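# Move croutons from pan to plate, return pan

## Task

Transfer all croutons out of the frying pan onto the dinner plate; letting them drop onto the plate is fine. Afterwards put the pan back so it rests level and centred on the hot plate. At the end both the hot plate and the dinner plate must lie level on the table, and nothing may count as done if it only stays in place because the robot is holding it. Finish by releasing everything and pulling the hands away.

## Robot and tools

Robot: two arms, left_arm and right_arm, set across the table from one another. The left_arm base sits on the +y side. The names do not match the left or right of any image. Each arm ends in an identical five-finger right hand, so the two hands are not mirrored and every hand number means the same thing on both.

World frame: origin on the table surface halfway between the two arm bases, +z up, table top at z = 0. The state line reports each hand point's position in metres, its orientation as a quaternion wxyz, and its velocities (m/s, rad/s) in this frame. Reported positions can be slightly off, more so at long reach.

Hand point frame: the hand point lies 0.05 m in front of the palm, where the index pad meets the thumb tip in a pinch. Its +z runs along the straightened fingers, +y points out of the palm, and +x runs across the palm toward the little finger. Straight fingers extend 0.06 to 0.07 m past the point. A wrist bracket on the little-finger side can bump into things.

The 28-number row is shared by all tools that move the robot. It is one flat list covering both arms, every value in [-1, 1]. Numbers 1 to 14 are left_arm: dx, dy, dz, rx, ry, rz, then little, ring, middle, index, thumb_bend, thumb_turn, force_limit, speed. Numbers 15 to 28 are the same fourteen for right_arm. All 28 must be sent even when only one arm should move.

dx to rz are an offset, not a pose. They are measured from that hand point's pose in the most recent result that showed it (or, before any such result and in the second or later call of a single reply, from where the hand is when the action starts). They are expressed in the hand point's own axes. 1.0 equals 0.6 m of travel or 180 degrees; rx, ry, rz together form a single rotation vector. Every row in a call is counted from that same starting pose, not from the row before. All zeros drive the hand back to that reference pose; it is not a pause.

Finger numbers are absolute targets. little, ring, middle, index: +1 straight open, -1 curled fully closed. thumb_bend: +1 straight, -1 fully bent. thumb_turn: +1 beside the palm, -1 across in front of it. A pinch is roughly index -0.22, thumb_bend -0.75, thumb_turn -0.57. force_limit maps -1 to +1 onto about 0 to 10 N at the fingertip (0 to 15 N for the two thumb motors) and only limits closing. speed maps -1 to +1 onto near zero up to full speed (full travel in 0.6 s); close at -0.9 or slower for a soft grip. There is no "unchanged" value: to keep a hand as it is, resend its last eight numbers, or before any, its hand_measured six values plus hand_force_limit and hand_speed. A full-hand wrap fits objects 0.035 to 0.08 m across; turn the thumb before reaching the object.

execute_actions takes "actions": an empty list just returns the state; one item {"rows": [...], "steps": n} runs up to 15 rows at 1/30 s per step (last row repeats to fill n, default 15); or {"steps": n} waits up to 300 steps counted from the previous result, reply time included. Optional "pictures" true/false.

move takes "target" (one 28-number row as above), "speed" (path top speed in m/s, 0.002 to 0.5, default 0.25; turning up to twice that in rad/s) and optional "stop_force" (N, 9 to 40, one value for both arms). Each hand travels straight toward its target over 0.5 to 10 s, ignoring obstacles and the other arm. With stop_force, an arm whose wrist sensor feels that much extra push against its direction halts, backs off two steps and holds; use it only with slow speeds and no rotation, and omit it when lifting off something the hand presses on. The result adds a "move:" line with an ending per arm (done, off_target, moving, held, contact, fault) and limits (paced = pose clipped, held = steps blocked), plus each hand's distance from its target.

wait takes "seconds" (0 to 10) and sends nothing new. zoom_image takes "camera" (cam_high, cam_low, cam_left_wrist, cam_right_wrist) and "region" [x0, y0, x1, y1] in pixels of that 504x504 image, at most 504 by 504. show_instructions shows the reference images. finished_scene takes "scene", the current scene's number, ends it irreversibly and reports whether it succeeded.

Result lines: hand_measured, hand_stopped_by (moving, target, force, stalled, fault) and hand_load_n give six values in motor order; loads near 0 mean a grip was lost. "Hand target" shows where the controller is driving each hand. "pose unreachable" and HELD mark commands the clearance check altered or blocked. Wrist force and torque are in the end effector's axes, noisy, offset up to about 4 N, saturating near 50 N.

Each step the commanded pose is clipped to within 100 mm and 16 degrees of the measured one, so long reaches need several calls; motion lags about 0.17 s. Avoid: a joint torque over its limit or any outside force of 150 N, which freezes that arm for 10 s; pressing the arms stiffly past a contact; the two arms colliding or pushing on each other; knocking anything off the table; dropping or slamming items; holding loads so long that motors overheat. Objects may occasionally get nudged by outside pushes, so check before finishing.

Each tool is called after ">>>" in YAML: its name, and indented under it one key for each argument.

Reference images:

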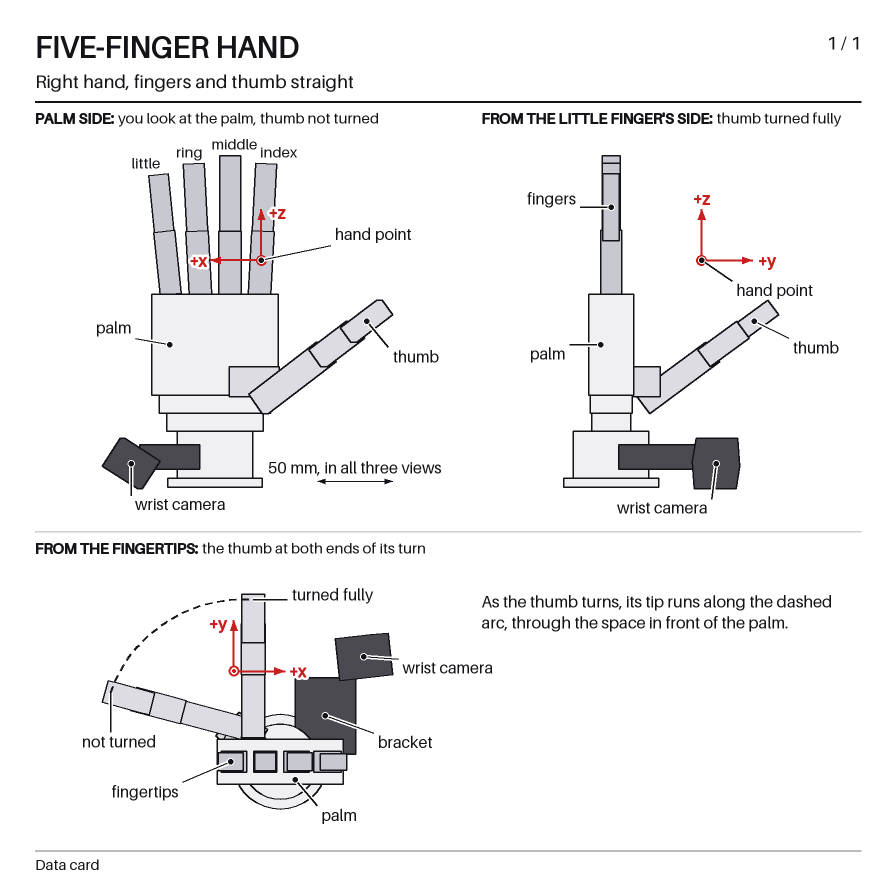

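## Session

>>> execute_actions:
  actions: []

Scene clock: 0.00 s of 6600.00 s.
left_arm: end_effector_position=(+0.2895, +0.5061, +0.4720) hand_measured=(+1.000, +1.000, +1.000, +1.000, +1.000, +1.000) hand_load_n=(+0.0, +0.0, +0.0, +0.0, +0.0, +0.0) hand_stopped_by=(target, target, target, target, target, target) hand_force_limit=0.00 hand_speed=-0.80 end_effector_quat_wxyz=(-0.004, +0.360, +0.933, -0.017) end_effector_velocity=(-0.000, +0.000, +0.000) end_effector_angular_velocity=(-0.001, +0.000, +0.002) | right_arm: end_effector_position=(+0.1235, -0.2707, +0.4874) hand_measured=(+1.000, +1.000, +1.000, +1.000, +1.000, +1.000) hand_load_n=(+0.0, +0.0, +0.0, +0.0, +0.0, +0.0) hand_stopped_by=(target, target, target, target, target, target) hand_force_limit=0.00 hand_speed=-0.80 end_effector_quat_wxyz=(+0.010, -0.330, +0.944, +0.008) end_effector_velocity=(-0.000, -0.000, -0.000) end_effector_angular_velocity=(-0.001, -0.000, +0.000)
Joint positions: left_arm=[ 0.531 -1.719  1.347  1.928  1.601 -1.886] | right_arm=[-1.181 -1.731  1.321  1.961  1.555 -1.91 ]
Joint velocities: left_arm=[ 0.001 -0.001 -0.     0.     0.001 -0.   ] | right_arm=[-0.    -0.     0.    -0.     0.001 -0.   ]
Joint torques (N m, as the arm reports them, + toward a larger angle): no reading
Wrist force (N, on the end effector, along its own x y z axes, offset not removed): no reading
Wrist torque (N m, same axes, about the end effector's origin, offset not removed): no reading
Hand target (left_arm): +0.290, +0.506, +0.472; -0.004, +0.360, +0.933, -0.017
Hand target (right_arm): +0.123, -0.271, +0.487; +0.010, -0.330, +0.944, +0.008

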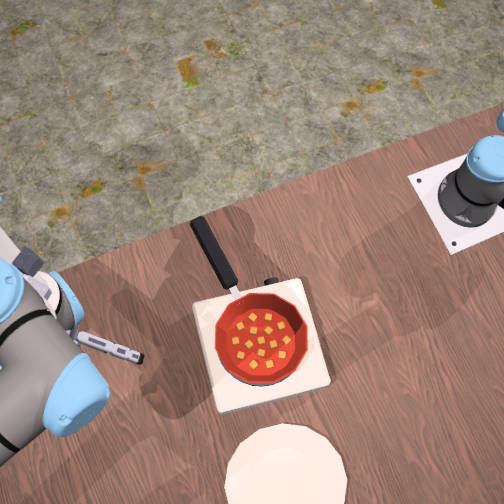

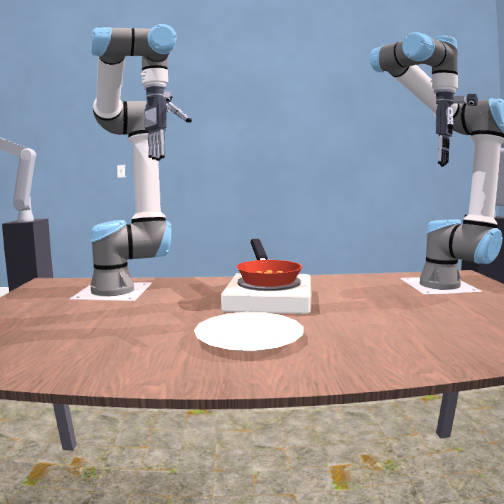

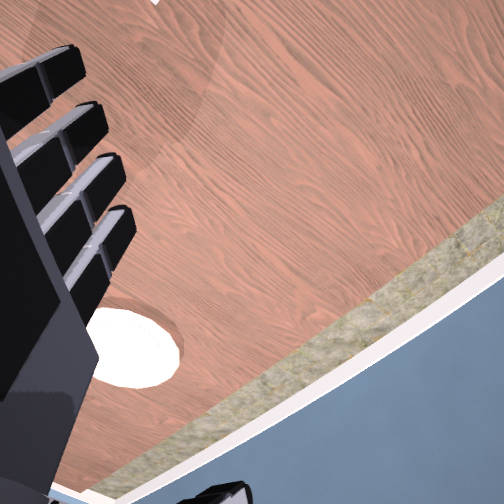

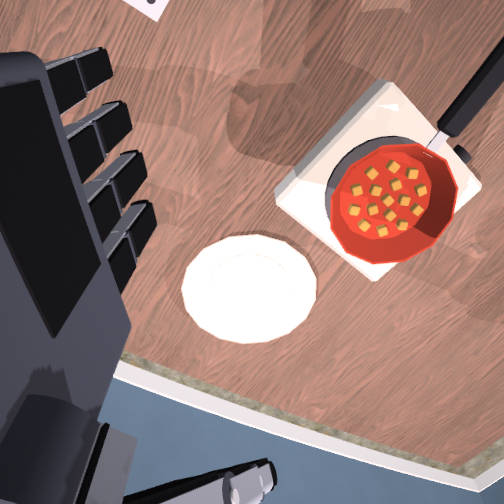

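>>> zoom_image:
  camera: "cam_low"
  region: [180, 220, 340, 360]

>>> zoom_image:
  camera: "cam_high"
  region: [160, 200, 360, 420]

Region (180, 220, 340, 360) of cam_low's 504x504 image, scaled by 3.150, with more detail than that image has; it fills the top 441 rows of this view, and the rest is white.

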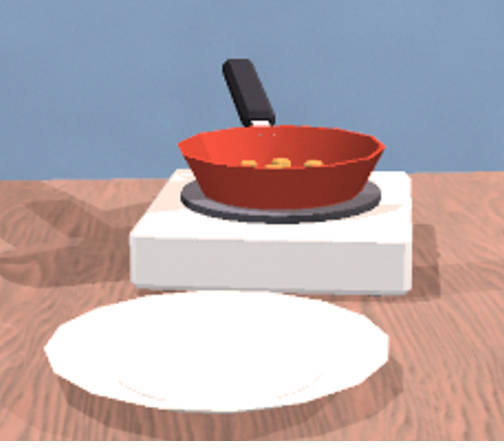

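Region (160, 200, 360, 420) of cam_high's 504x504 image, scaled by 2.291, with more detail than that image has; it fills the left 458 columns of this view, and the rest is white.

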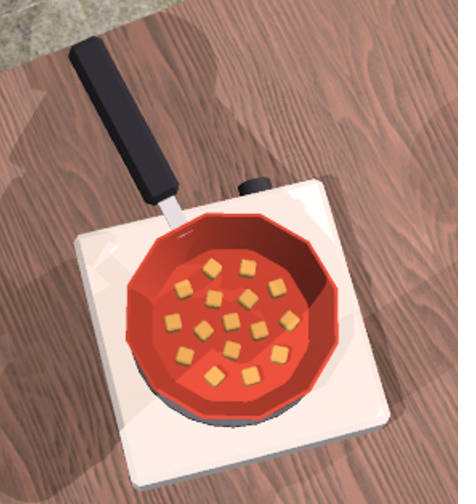

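>>> move:
  target: [0.0725,-0.63,0.308,0,0,-0.268,1,1,1,1,1,-1,0.5,0.5, 0.279,0.052,0,0,0,0,1,1,1,1,1,1,0,-0.8]
  speed: 0.3

Scene clock: 100.60 s of 6600.00 s.
left_arm: end_effector_position=(+0.0003, +0.2508, +0.2996) hand_measured=(+1.000, +1.000, +1.000, +1.000, +1.000, -1.000) hand_load_n=(+0.0, +0.0, +0.0, +0.0, +0.0, +0.0) hand_stopped_by=(target, target, target, target, target, target) hand_force_limit=0.50 hand_speed=0.50 end_effector_quat_wxyz=(+0.010, +0.053, -0.998, +0.013) end_effector_velocity=(-0.002, -0.002, -0.000) end_effector_angular_velocity=(+0.001, -0.001, +0.006) | right_arm: end_effector_position=(-0.0270, -0.3487, +0.4835) hand_measured=(+1.000, +1.000, +1.000, +1.000, +1.000, +1.000) hand_load_n=(+0.0, +0.0, +0.0, +0.0, +0.0, +0.0) hand_stopped_by=(target, target, target, target, target, target) hand_force_limit=0.00 hand_speed=-0.80 end_effector_quat_wxyz=(-0.002, -0.331, +0.943, -0.034) end_effector_velocity=(-0.000, -0.001, +0.000) end_effector_angular_velocity=(-0.001, -0.008, -0.003)
Joint positions: left_arm=[-0.406 -1.354  1.411  1.481  1.578 -3.664] | right_arm=[-1.438 -2.14   1.549  2.148  1.637 -2.171]
Joint velocities: left_arm=[-0.003  0.005 -0.005  0.001 -0.001 -0.01 ] | right_arm=[ 0.087  0.018 -0.007 -0.014  0.003  0.091]
Joint torques (N m, as the arm reports them, + toward a larger angle): left_arm=[ -7.71 -20.47 -24.44   0.44  -1.7   -2.03] | right_arm=[ 13.75  21.26 -24.98   0.5    2.64   1.88]
Wrist force (N, on the end effector, along its own x y z axes, offset not removed): left_arm=[1.2 -0.8 -1.8] | right_arm=[3.5 2.6 -1.3]
Wrist torque (N m, same axes, about the end effector's origin, offset not removed): left_arm=[-0.11 -0.03 0.09] | right_arm=[0.19 -0.51 0.21]
Hand target (left_arm): +0.000, +0.251, +0.299; -0.010, -0.053, +0.998, -0.013
Hand target (right_arm): -0.027, -0.349, +0.483; -0.002, -0.331, +0.943, -0.034
Off the commanded pose (left_arm): 0.001 m, 0 deg.
Off the commanded pose (right_arm): 0.002 m, 5 deg.
After step 90, 95.47 s passed at rest.
move: off_target (right_arm)
camera_calibration (this result's frames):
cam_left_wrist: T_world_to_cam=[[-0.032881, 0.99872, -0.0384436, -0.239809], [0.851554, 0.0481312, 0.522053, -0.166649], [0.523235, -0.0155712, -0.852046, 0.385572], [0, 0, 0, 1]] pos_world=[-0.0677192, 0.253527, 0.406305]
cam_right_wrist: T_world_to_cam=[[-0.504815, 0.860874, -0.0636977, 0.3255], [0.75077, 0.474271, 0.459795, -0.0331664], [0.426035, 0.184289, -0.885738, 0.632974], [0, 0, 0, 1]] pos_world=[-0.0804514, -0.381135, 0.596632]

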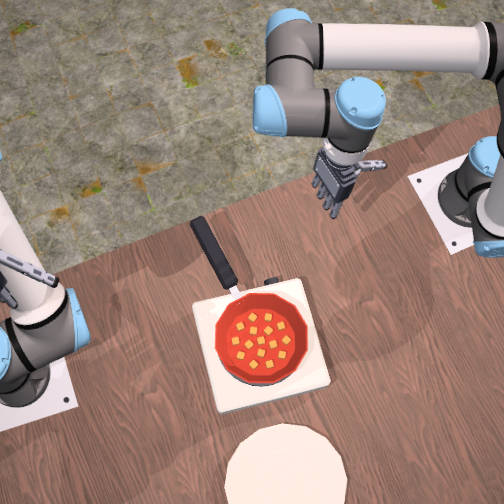

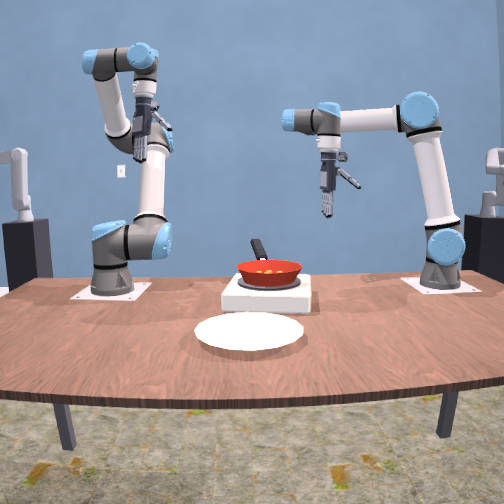

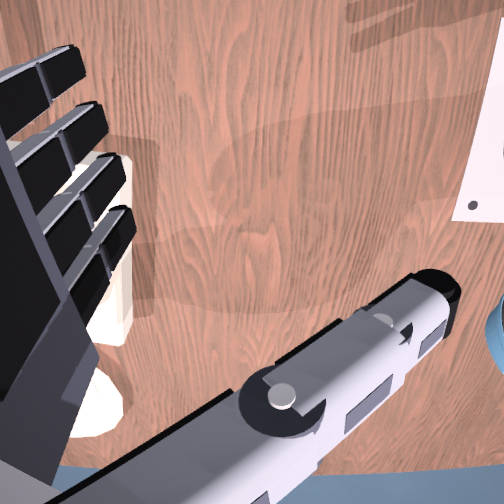

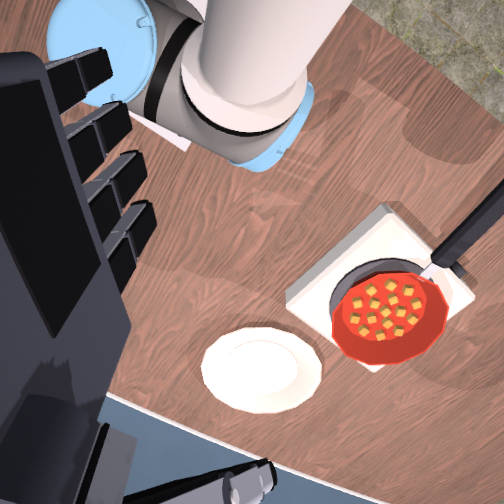

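>>> move:
  target: [0.085,-0.204,0.173,0.5,0,0,1,1,1,1,1,-1,0.5,0.5, 0,0,0,0,0,0,1,1,1,1,1,1,0,-0.8]
  speed: 0.3

Scene clock: 110.43 s of 6600.00 s.
left_arm: end_effector_position=(-0.0398, +0.1207, +0.2000) hand_measured=(+1.000, +1.000, +1.000, +1.000, +1.000, -1.000) hand_load_n=(+0.0, +0.0, +0.0, +0.0, +0.0, +0.0) hand_stopped_by=(target, target, target, target, target, target) hand_force_limit=0.50 hand_speed=0.50 end_effector_quat_wxyz=(+0.029, -0.044, +0.698, -0.715) end_effector_velocity=(-0.001, -0.001, -0.001) end_effector_angular_velocity=(-0.019, -0.004, -0.005) | right_arm: end_effector_position=(-0.0270, -0.3487, +0.4834) hand_measured=(+1.000, +1.000, +1.000, +1.000, +1.000, +1.000) hand_load_n=(+0.0, +0.0, +0.0, +0.0, +0.0, +0.0) hand_stopped_by=(target, target, target, target, target, target) hand_force_limit=0.00 hand_speed=-0.80 end_effector_quat_wxyz=(-0.002, -0.331, +0.943, -0.034) end_effector_velocity=(+0.000, +0.000, +0.000) end_effector_angular_velocity=(+0.001, +0.001, -0.003)
Joint positions: left_arm=[-0.979 -1.839  2.427 -0.637  0.478 -3.12 ] | right_arm=[-1.425 -2.137  1.548  2.147  1.637 -2.158]
Joint velocities: left_arm=[-0.002 -0.003  0.021 -0.061  0.004  0.04 ] | right_arm=[-0.001  0.001  0.     0.    -0.001  0.001]
Joint torques (N m, as the arm reports them, + toward a larger angle): left_arm=[ -7.1  -12.71  -9.64  -3.26   1.64   1.7 ] | right_arm=[-11.16  15.81  -3.87   3.34  -2.77  -1.87]
Wrist force (N, on the end effector, along its own x y z axes, offset not removed): left_arm=[1.1 -0.4 -1.3] | right_arm=[1.7 -2.9 -4.2]
Wrist torque (N m, same axes, about the end effector's origin, offset not removed): left_arm=[-0.10 0.02 0.04] | right_arm=[-0.17 -0.25 -0.09]
Hand target (left_arm): -0.040, +0.121, +0.200; +0.029, -0.044, +0.697, -0.715
Hand target (right_arm): -0.027, -0.349, +0.483; -0.002, -0.331, +0.943, -0.034
Off the commanded pose (left_arm): 0.000 m, 0 deg.
Off the commanded pose (right_arm): 0.000 m, 0 deg.
After step 90, 3.37 s passed at rest.
move: done
camera_calibration (this result's frames):
cam_left_wrist: T_world_to_cam=[[0.0532532, -0.0293122, -0.998151, 0.204452], [0.780761, 0.624395, 0.0233188, -0.0469049], [0.622556, -0.780559, 0.0561368, 0.234284], [0, 0, 0, 1]] pos_world=[-0.120121, 0.218152, 0.192015]
cam_right_wrist: T_world_to_cam=[[-0.504817, 0.860877, -0.0636416, 0.325494], [0.750795, 0.474254, 0.459771, -0.0331609], [0.425989, 0.184318, -0.885754, 0.632987], [0, 0, 0, 1]] pos_world=[-0.0804334, -0.381154, 0.596632]

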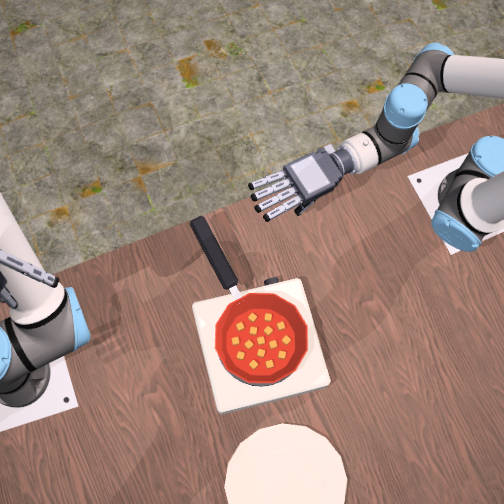

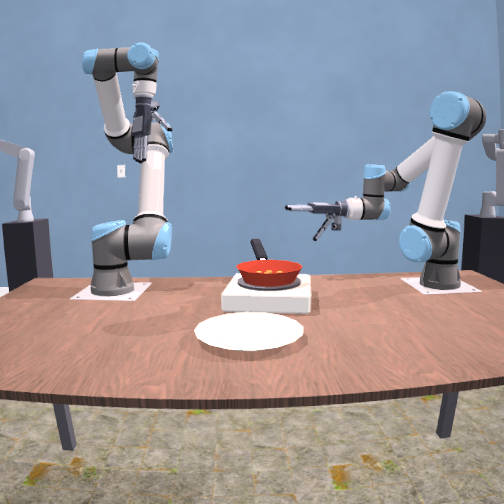

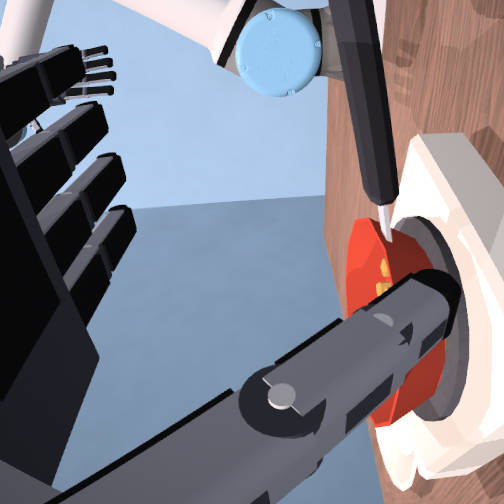

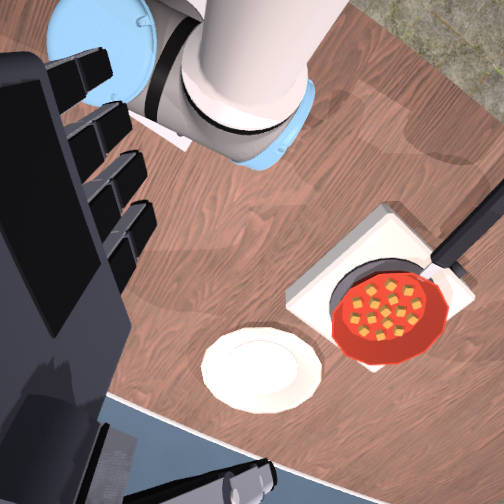

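>>> move:
  target: [-0.006,0.193,0.063,0,0,-0.048,1,1,1,1,1,-1,0.5,0.5, 0,0,0,0,0,0,1,1,1,1,1,1,0,-0.8]
  speed: 0.2

>>> zoom_image:
  camera: "cam_low"
  region: [200, 180, 400, 320]

Scene clock: 120.97 s of 6600.00 s.
left_arm: end_effector_position=(-0.0345, +0.0808, +0.0852) hand_measured=(+1.000, +1.000, +1.000, +1.000, +1.000, -1.000) hand_load_n=(+0.0, +0.0, +0.0, +0.0, +0.0, +0.0) hand_stopped_by=(target, target, target, target, target, target) hand_force_limit=0.50 hand_speed=0.50 end_effector_quat_wxyz=(+0.025, +0.097, -0.693, +0.714) end_effector_velocity=(+0.001, -0.002, -0.002) end_effector_angular_velocity=(-0.006, +0.003, +0.001) | right_arm: end_effector_position=(-0.0270, -0.3487, +0.4834) hand_measured=(+1.000, +1.000, +1.000, +1.000, +1.000, +1.000) hand_load_n=(+0.0, +0.0, +0.0, +0.0, +0.0, +0.0) hand_stopped_by=(target, target, target, target, target, target) hand_force_limit=0.00 hand_speed=-0.80 end_effector_quat_wxyz=(-0.002, -0.331, +0.943, -0.034) end_effector_velocity=(+0.000, -0.000, +0.000) end_effector_angular_velocity=(-0.000, -0.001, -0.001)
Joint positions: left_arm=[-0.811 -1.442  2.492 -1.086  0.646 -3.286] | right_arm=[-1.425 -2.137  1.548  2.147  1.637 -2.158]
Joint velocities: left_arm=[ 0.006  0.012  0.001 -0.022  0.005  0.003] | right_arm=[ 0.001  0.    -0.001 -0.     0.     0.001]
Joint torques (N m, as the arm reports them, + toward a larger angle): left_arm=[  6.75 -10.2  -17.81  -3.31   1.74   1.88] | right_arm=[-11.87   2.69  -3.86   3.48  -2.6   -1.69]
Wrist force (N, on the end effector, along its own x y z axes, offset not removed): left_arm=[-0.4 -1.6 -1.2] | right_arm=[2.3 -1.4 -1.4]
Wrist torque (N m, same axes, about the end effector's origin, offset not removed): left_arm=[-0.24 0.22 -0.04] | right_arm=[-0.12 -0.28 0.10]
Hand target (left_arm): -0.035, +0.080, +0.085; -0.025, -0.097, +0.692, -0.715
Hand target (right_arm): -0.027, -0.349, +0.483; -0.002, -0.331, +0.943, -0.034
Off the commanded pose (left_arm): 0.000 m, 0 deg.
Off the commanded pose (right_arm): 0.000 m, 0 deg.
After step 90, 6.20 s passed at rest.
move: done
camera_calibration (this result's frames):
cam_left_wrist: T_world_to_cam=[[-0.0963844, -0.0441998, -0.994362, 0.0840981], [0.776835, 0.621238, -0.102914, -0.0125011], [0.622285, -0.782374, -0.0255418, 0.213381], [0, 0, 0, 1]] pos_world=[-0.114967, 0.178427, 0.0877875]
cam_right_wrist: T_world_to_cam=[[-0.504815, 0.860878, -0.0636564, 0.325496], [0.75078, 0.474253, 0.459798, -0.033166], [0.426019, 0.184321, -0.885739, 0.632986], [0, 0, 0, 1]] pos_world=[-0.0804485, -0.381156, 0.59663]

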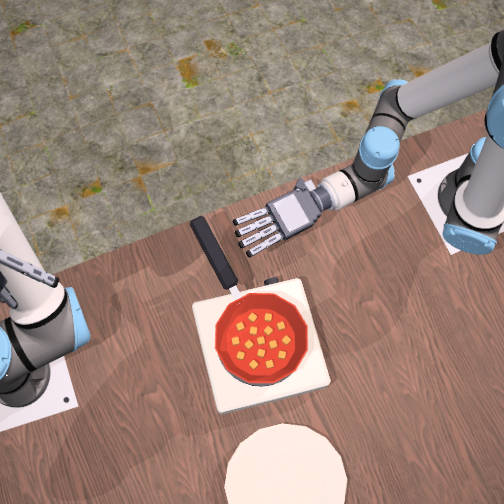

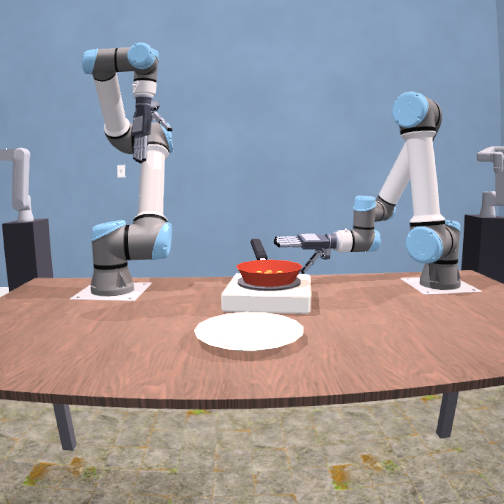

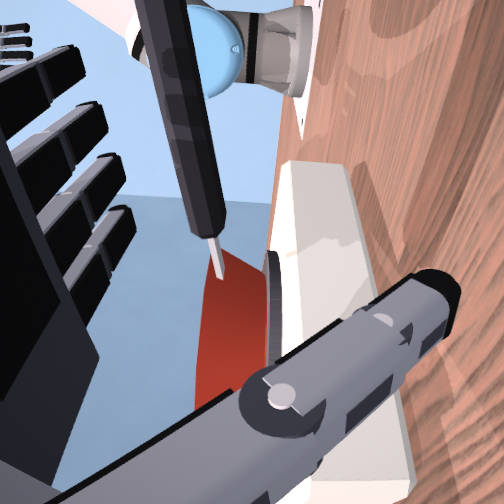

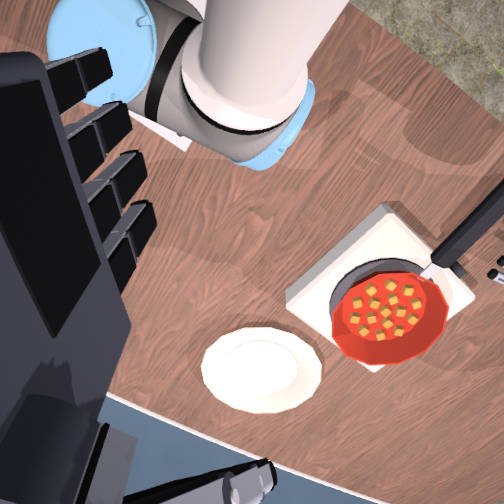

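Region (200, 180, 400, 320) of cam_low's 504x504 image, scaled by 2.520, with more detail than that image has; it fills the top 353 rows of this view, and the rest is white.

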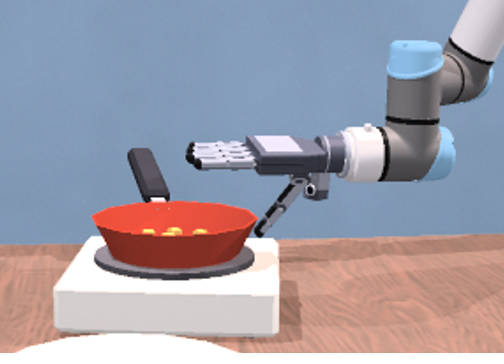

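>>> move:
  target: [0,0,0.25,0,0,0,1,1,1,1,1,-1,0.5,0.5, 0,0,0,0,0,0,1,1,1,1,1,1,0,-0.8]
  speed: 0.08
  stop_force: 10

>>> zoom_image:
  camera: "cam_high"
  region: [170, 170, 370, 330]

>>> zoom_image:
  camera: "cam_low"
  region: [200, 200, 360, 320]

Scene clock: 147.73 s of 6600.00 s.
left_arm: end_effector_position=(-0.0187, -0.0681, +0.0886) hand_measured=(+1.000, +1.000, +1.000, +1.000, +1.000, -1.000) hand_load_n=(+0.0, +0.0, +0.0, +0.0, +0.0, +0.0) hand_stopped_by=(target, target, target, target, target, target) hand_force_limit=0.50 hand_speed=0.50 end_effector_quat_wxyz=(+0.025, +0.096, -0.693, +0.714) end_effector_velocity=(+0.002, -0.002, -0.002) end_effector_angular_velocity=(+0.003, -0.002, +0.002) | right_arm: end_effector_position=(-0.0270, -0.3487, +0.4834) hand_measured=(+1.000, +1.000, +1.000, +1.000, +1.000, +1.000) hand_load_n=(+0.0, +0.0, +0.0, +0.0, +0.0, +0.0) hand_stopped_by=(target, target, target, target, target, target) hand_force_limit=0.00 hand_speed=-0.80 end_effector_quat_wxyz=(-0.002, -0.331, +0.943, -0.034) end_effector_velocity=(+0.000, -0.000, +0.000) end_effector_angular_velocity=(-0.000, +0.000, +0.000)
Joint positions: left_arm=[-0.493 -1.183  2.09  -0.933  0.963 -3.299] | right_arm=[-1.425 -2.137  1.548  2.147  1.637 -2.158]
Joint velocities: left_arm=[ 0.005  0.008 -0.008  0.003  0.003  0.   ] | right_arm=[ 0.001  0.001 -0.001  0.     0.     0.   ]
Joint torques (N m, as the arm reports them, + toward a larger angle): left_arm=[  6.23 -23.11 -20.91   0.09   1.89  -2.07] | right_arm=[-9.47 14.67 -3.69  3.45 -2.83 -1.42]
Wrist force (N, on the end effector, along its own x y z axes, offset not removed): left_arm=[-0.1 -1.3 -2.4] | right_arm=[-3.2 -2.5 -0.8]
Wrist torque (N m, same axes, about the end effector's origin, offset not removed): left_arm=[-0.22 0.15 -0.03] | right_arm=[-0.38 0.68 -0.40]
Hand target (left_arm): -0.019, -0.068, +0.089; -0.025, -0.096, +0.693, -0.714
Hand target (right_arm): -0.027, -0.349, +0.483; -0.002, -0.331, +0.943, -0.034
Off the commanded pose (left_arm): 0.000 m, 0 deg.
Off the commanded pose (right_arm): 0.000 m, 0 deg.
After step 90, 21.37 s passed at rest.
move: done
camera_calibration (this result's frames):
cam_left_wrist: T_world_to_cam=[[-0.0963094, -0.0442963, -0.994365, 0.0824346], [0.776829, 0.621245, -0.102915, 0.0680378], [0.622303, -0.782363, -0.0254211, 0.0871601], [0, 0, 0, 1]] pos_world=[-0.0991545, 0.0295743, 0.0911879]
cam_right_wrist: T_world_to_cam=[[-0.504816, 0.860878, -0.0636471, 0.325495], [0.75079, 0.474254, 0.45978, -0.0331626], [0.425999, 0.184319, -0.885749, 0.632986], [0, 0, 0, 1]] pos_world=[-0.0804388, -0.381155, 0.596631]

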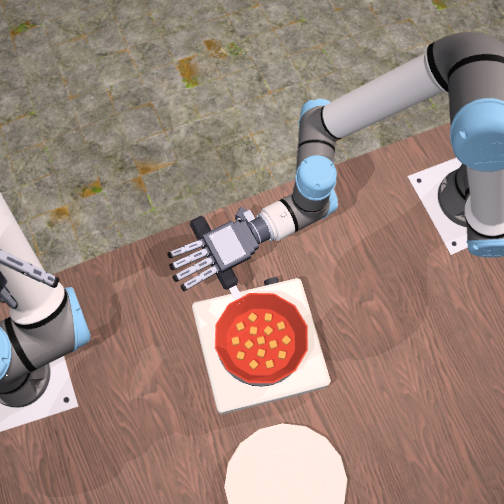

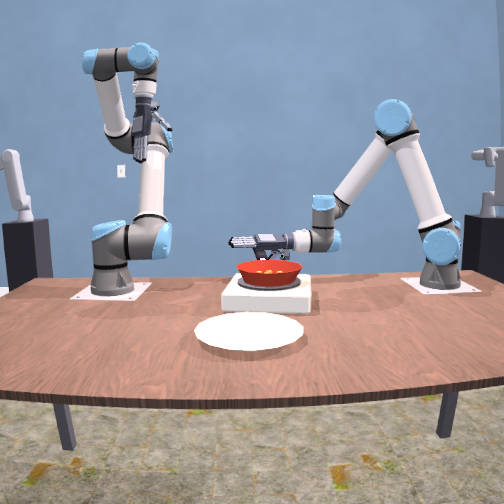

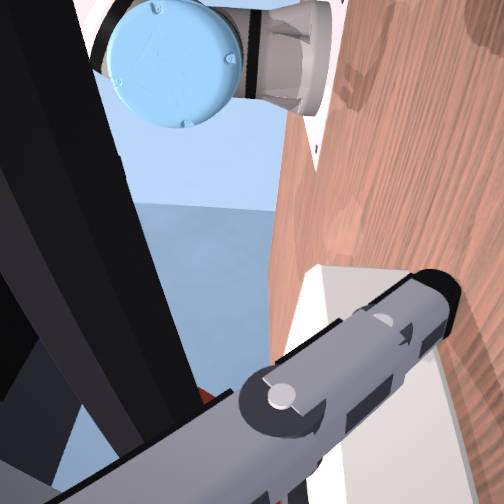

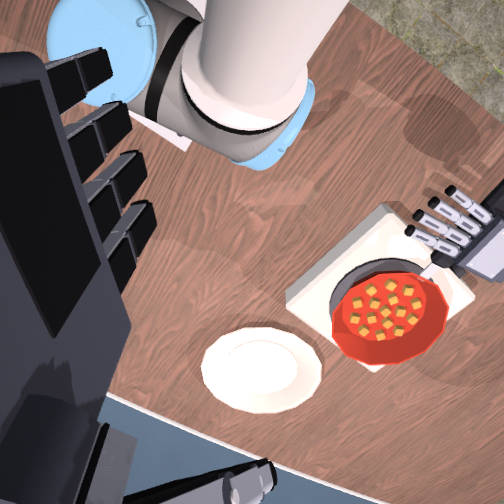

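Region (170, 170, 370, 330) of cam_high's 504x504 image, scaled by 2.520, with more detail than that image has; it fills the top 403 rows of this view, and the rest is white.

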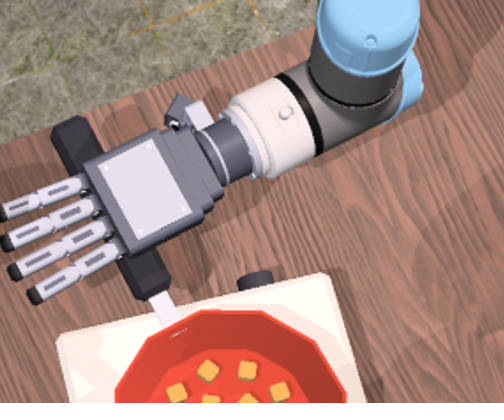

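Region (200, 200, 360, 320) of cam_low's 504x504 image, scaled by 3.150, with more detail than that image has; it fills the top 378 rows of this view, and the rest is white.

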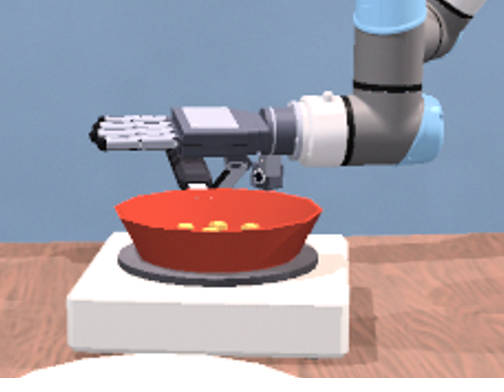

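>>> move:
  target: [0,0.03,0,0,0,0,1,1,1,1,1,-1,0.5,0.5, 0,0,0,0,0,0,1,1,1,1,1,1,0,-0.8]
  speed: 0.005
  stop_force: 9

Scene clock: 157.73 s of 6600.00 s.
left_arm: end_effector_position=(-0.0217, -0.0688, +0.0710) hand_measured=(+1.000, +1.000, +1.000, +1.000, +1.000, -1.000) hand_load_n=(+0.0, +0.0, +0.0, +0.0, +0.0, +0.0) hand_stopped_by=(target, target, target, target, target, target) hand_force_limit=0.50 hand_speed=0.50 end_effector_quat_wxyz=(+0.025, +0.096, -0.693, +0.714) end_effector_velocity=(+0.000, -0.000, -0.002) end_effector_angular_velocity=(+0.001, -0.001, -0.000) | right_arm: end_effector_position=(-0.0270, -0.3487, +0.4834) hand_measured=(+1.000, +1.000, +1.000, +1.000, +1.000, +1.000) hand_load_n=(+0.0, +0.0, +0.0, +0.0, +0.0, +0.0) hand_stopped_by=(target, target, target, target, target, target) hand_force_limit=0.00 hand_speed=-0.80 end_effector_quat_wxyz=(-0.002, -0.331, +0.943, -0.034) end_effector_velocity=(+0.001, +0.000, -0.000) end_effector_angular_velocity=(-0.000, +0.002, -0.002)
Joint positions: left_arm=[-0.499 -1.143  2.095 -0.979  0.957 -3.299] | right_arm=[-1.425 -2.137  1.548  2.147  1.637 -2.158]
Joint velocities: left_arm=[ 0.     0.004  0.    -0.003  0.001  0.   ] | right_arm=[0.    0.002 0.001 0.    0.    0.002]
Joint torques (N m, as the arm reports them, + toward a larger angle): left_arm=[ -6.99 -20.55  -4.88  -2.96  -1.98   1.68] | right_arm=[-6.53  2.28 -3.12  3.31 -2.81 -0.68]
Wrist force (N, on the end effector, along its own x y z axes, offset not removed): left_arm=[1.0 -2.8 -1.4] | right_arm=[0.1 2.5 -1.4]
Wrist torque (N m, same axes, about the end effector's origin, offset not removed): left_arm=[-0.09 0.10 0.10] | right_arm=[0.44 -0.05 0.05]
Hand target (left_arm): -0.022, -0.069, +0.071; -0.025, -0.096, +0.693, -0.714
Hand target (right_arm): -0.027, -0.349, +0.483; -0.002, -0.331, +0.943, -0.034
Off the commanded pose (left_arm): 0.000 m, 0 deg.
Off the commanded pose (right_arm): 0.000 m, 0 deg.
After step 90, 3.20 s passed at rest.
move: done
camera_calibration (this result's frames):
cam_left_wrist: T_world_to_cam=[[-0.0963126, -0.0442835, -0.994366, 0.0646288], [0.77683, 0.621244, -0.102909, 0.0690118], [0.622301, -0.782365, -0.0254329, 0.0880198], [0, 0, 0, 1]] pos_world=[-0.102161, 0.0288525, 0.0736052]
cam_right_wrist: T_world_to_cam=[[-0.504816, 0.860878, -0.063647, 0.325495], [0.75079, 0.474254, 0.45978, -0.0331627], [0.425999, 0.184319, -0.885749, 0.632986], [0, 0, 0, 1]] pos_world=[-0.0804388, -0.381155, 0.596631]

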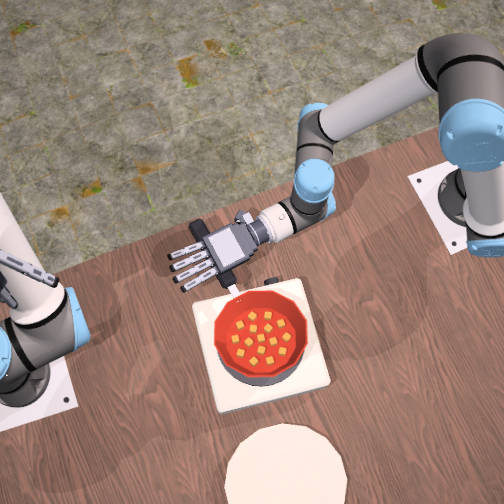

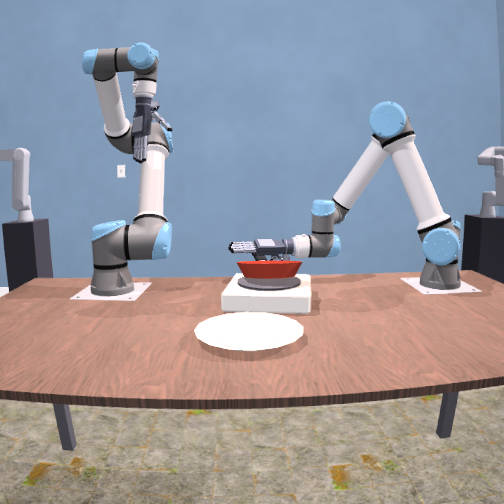

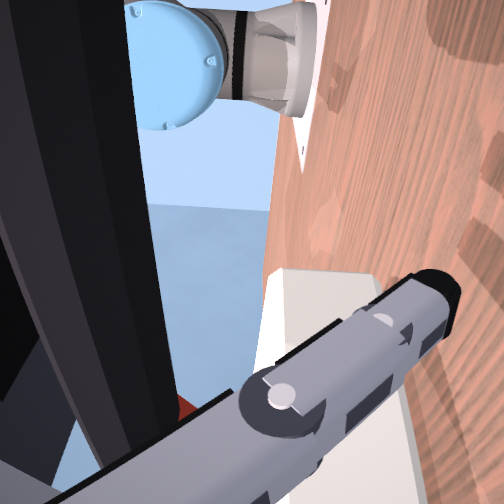

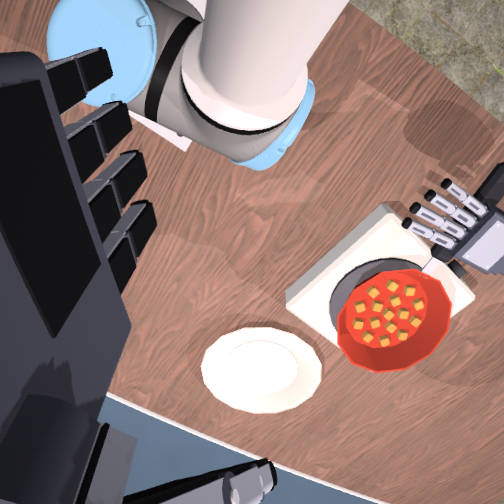

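>>> move:
  target: [0,-0.014,0,0,0,0,1,1,1,1,1,-1,0.5,0.5, 0,0,0,0,0,0,1,1,1,1,1,1,0,-0.8]
  speed: 0.01

>>> zoom_image:
  camera: "cam_low"
  region: [210, 220, 350, 310]

Scene clock: 162.70 s of 6600.00 s.
left_arm: end_effector_position=(-0.0203, -0.0685, +0.0790) hand_measured=(+1.000, +1.000, +1.000, +1.000, +1.000, -1.000) hand_load_n=(+0.0, +0.0, +0.0, +0.0, +0.0, +0.0) hand_stopped_by=(target, target, target, target, target, target) hand_force_limit=0.50 hand_speed=0.50 end_effector_quat_wxyz=(+0.025, +0.096, -0.693, +0.714) end_effector_velocity=(-0.001, +0.000, +0.002) end_effector_angular_velocity=(+0.000, -0.001, -0.002) | right_arm: end_effector_position=(-0.0270, -0.3487, +0.4834) hand_measured=(+1.000, +1.000, +1.000, +1.000, +1.000, +1.000) hand_load_n=(+0.0, +0.0, +0.0, +0.0, +0.0, +0.0) hand_stopped_by=(target, target, target, target, target, target) hand_force_limit=0.00 hand_speed=-0.80 end_effector_quat_wxyz=(-0.002, -0.331, +0.943, -0.034) end_effector_velocity=(-0.000, +0.000, +0.000) end_effector_angular_velocity=(+0.000, -0.001, +0.001)
Joint positions: left_arm=[-0.496 -1.162  2.093 -0.959  0.96  -3.299] | right_arm=[-1.425 -2.137  1.548  2.147  1.637 -2.158]
Joint velocities: left_arm=[-0.    -0.006 -0.001  0.007  0.002  0.   ] | right_arm=[-0.    -0.    -0.001  0.    -0.    -0.001]
Joint torques (N m, as the arm reports them, + toward a larger angle): left_arm=[  7.14 -32.97 -19.32   0.52   1.81   0.13] | right_arm=[-8.37  2.76 -3.7   2.9  -2.98 -0.65]
Wrist force (N, on the end effector, along its own x y z axes, offset not removed): left_arm=[0.6 -2.1 -0.9] | right_arm=[2.8 -2.6 -2.5]
Wrist torque (N m, same axes, about the end effector's origin, offset not removed): left_arm=[-0.10 -0.03 0.11] | right_arm=[-0.01 -0.28 0.26]
Hand target (left_arm): -0.020, -0.068, +0.079; -0.025, -0.096, +0.693, -0.714
Hand target (right_arm): -0.027, -0.349, +0.483; -0.002, -0.331, +0.943, -0.034
Off the commanded pose (left_arm): 0.000 m, 0 deg.
Off the commanded pose (right_arm): 0.000 m, 0 deg.
After step 90, 0.90 s passed at rest.
move: done
camera_calibration (this result's frames):
cam_left_wrist: T_world_to_cam=[[-0.0962353, -0.044302, -0.994372, 0.0726873], [0.776836, 0.621246, -0.10286, 0.0685643], [0.622306, -0.782362, -0.0253704, 0.087622], [0, 0, 0, 1]] pos_world=[-0.100796, 0.0291771, 0.0815537]
cam_right_wrist: T_world_to_cam=[[-0.504816, 0.860878, -0.063647, 0.325495], [0.75079, 0.474253, 0.459781, -0.0331628], [0.426, 0.184319, -0.885749, 0.632986], [0, 0, 0, 1]] pos_world=[-0.0804388, -0.381155, 0.596631]

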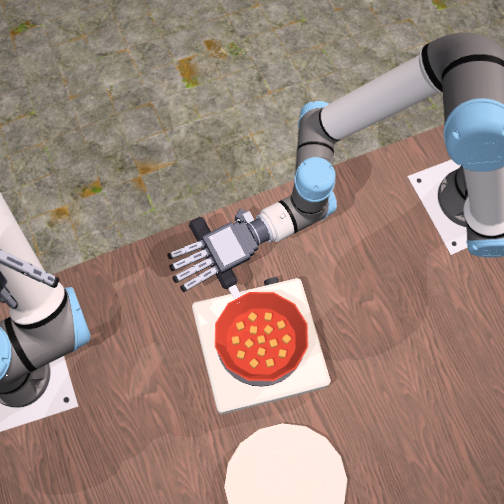

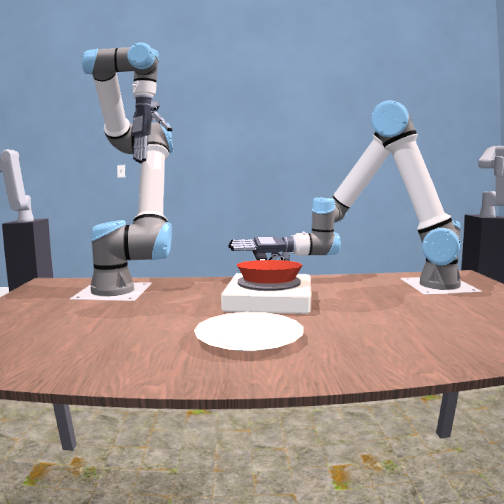

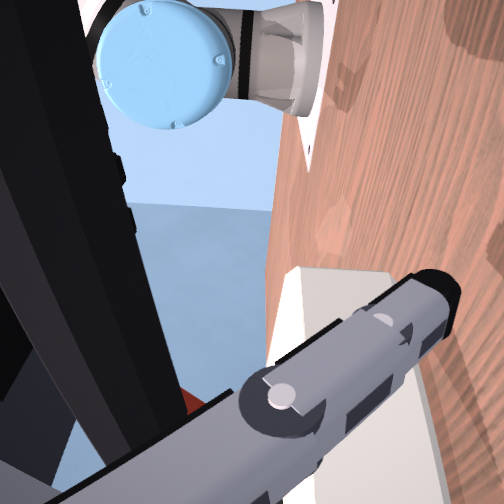

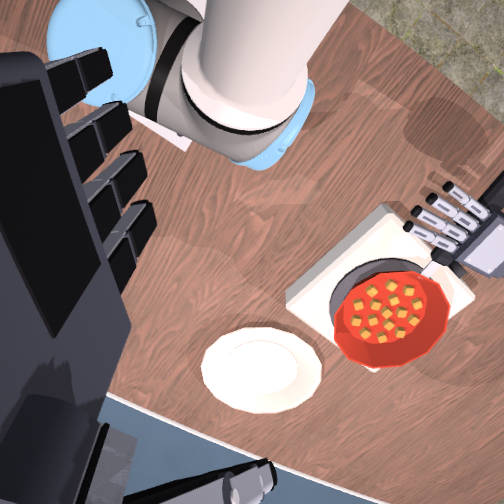

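Region (210, 220, 350, 310) of cam_low's 504x504 image, scaled by 3.600, with more detail than that image has; it fills the top 324 rows of this view, and the rest is white.

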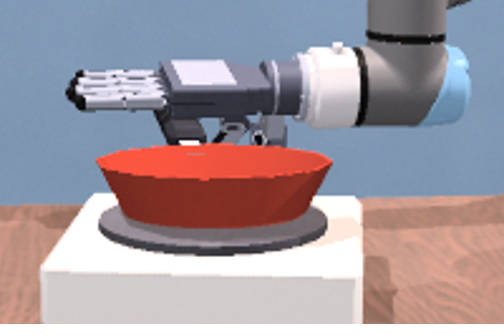

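>>> move:
  target: [0,-0.01,0,0,0,0,1,1,1,1,1,-1,0.5,0.5, 0,0,0,0,0,0,1,1,1,1,1,1,0,-0.8]
  speed: 0.01

>>> zoom_image:
  camera: "cam_low"
  region: [210, 220, 350, 310]

Scene clock: 167.00 s of 6600.00 s.
left_arm: end_effector_position=(-0.0194, -0.0683, +0.0846) hand_measured=(+1.000, +1.000, +1.000, +1.000, +1.000, -1.000) hand_load_n=(+0.0, +0.0, +0.0, +0.0, +0.0, +0.0) hand_stopped_by=(target, target, target, target, target, target) hand_force_limit=0.50 hand_speed=0.50 end_effector_quat_wxyz=(+0.025, +0.096, -0.693, +0.714) end_effector_velocity=(-0.000, +0.000, +0.003) end_effector_angular_velocity=(-0.001, -0.001, -0.001) | right_arm: end_effector_position=(-0.0270, -0.3487, +0.4834) hand_measured=(+1.000, +1.000, +1.000, +1.000, +1.000, +1.000) hand_load_n=(+0.0, +0.0, +0.0, +0.0, +0.0, +0.0) hand_stopped_by=(target, target, target, target, target, target) hand_force_limit=0.00 hand_speed=-0.80 end_effector_quat_wxyz=(-0.002, -0.331, +0.943, -0.034) end_effector_velocity=(-0.000, +0.000, +0.000) end_effector_angular_velocity=(+0.001, -0.001, +0.001)
Joint positions: left_arm=[-0.494 -1.174  2.091 -0.944  0.962 -3.299] | right_arm=[-1.425 -2.137  1.548  2.147  1.637 -2.158]
Joint velocities: left_arm=[-0.001 -0.007 -0.001  0.006  0.001  0.002] | right_arm=[-0.    -0.001 -0.    -0.    -0.001 -0.001]
Joint torques (N m, as the arm reports them, + toward a larger angle): left_arm=[  5.49 -33.87 -20.36   0.37   1.73  -0.69] | right_arm=[-7.23  2.84 -4.39  3.26 -3.03 -0.46]
Wrist force (N, on the end effector, along its own x y z axes, offset not removed): left_arm=[0.7 -2.0 -0.9] | right_arm=[-1.0 -0.8 -0.9]
Wrist torque (N m, same axes, about the end effector's origin, offset not removed): left_arm=[-0.17 -0.06 0.00] | right_arm=[-0.15 -0.09 -0.10]
Hand target (left_arm): -0.019, -0.068, +0.085; -0.025, -0.096, +0.693, -0.714
Hand target (right_arm): -0.027, -0.349, +0.483; -0.002, -0.331, +0.943, -0.034
Off the commanded pose (left_arm): 0.000 m, 0 deg.
Off the commanded pose (right_arm): 0.000 m, 0 deg.
After step 90, 0.50 s passed at rest.
move: done
camera_calibration (this result's frames):
cam_left_wrist: T_world_to_cam=[[-0.0962788, -0.0443288, -0.994367, 0.0783587], [0.77683, 0.621244, -0.102911, 0.0682607], [0.622306, -0.782363, -0.0253766, 0.0873488], [0, 0, 0, 1]] pos_world=[-0.0998404, 0.0294055, 0.0871587]
cam_right_wrist: T_world_to_cam=[[-0.504816, 0.860878, -0.0636468, 0.325494], [0.75079, 0.474254, 0.45978, -0.0331628], [0.425999, 0.184319, -0.885749, 0.632986], [0, 0, 0, 1]] pos_world=[-0.0804387, -0.381155, 0.596631]

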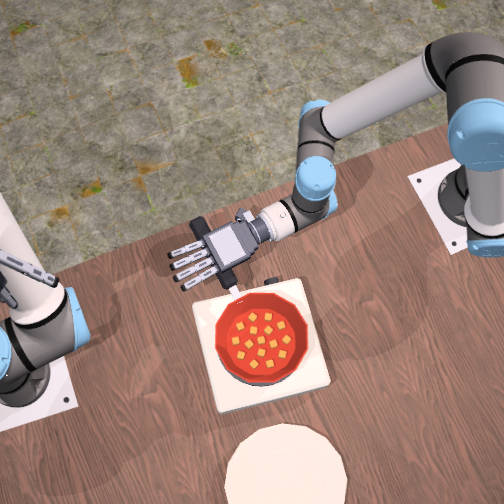

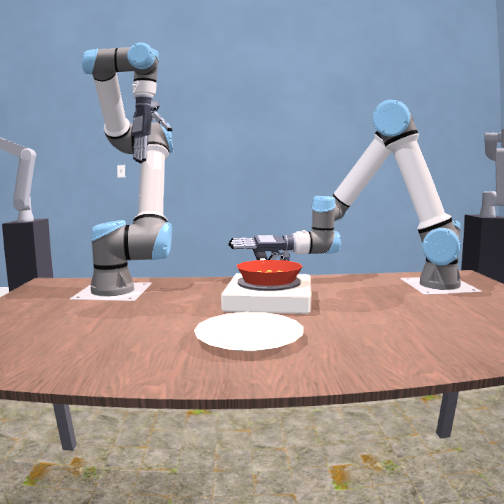

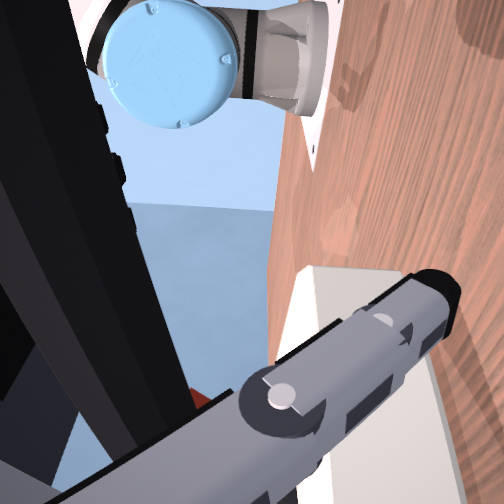

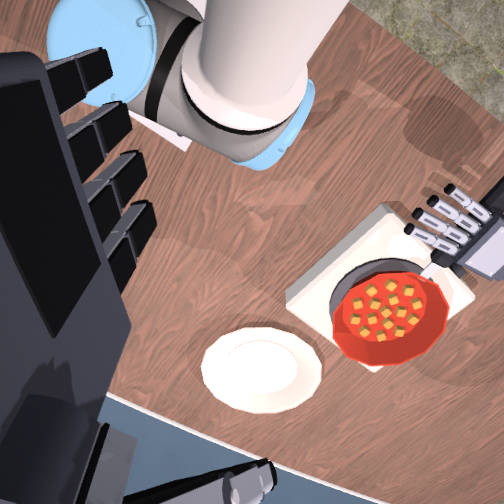

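Region (210, 220, 350, 310) of cam_low's 504x504 image, scaled by 3.600, with more detail than that image has; it fills the top 324 rows of this view, and the rest is white.

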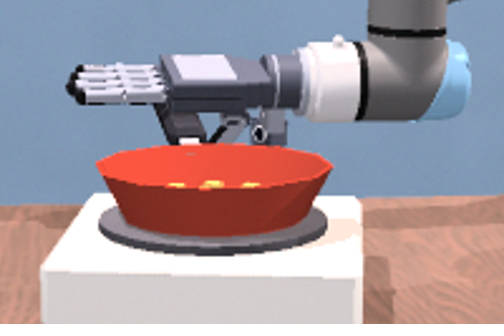

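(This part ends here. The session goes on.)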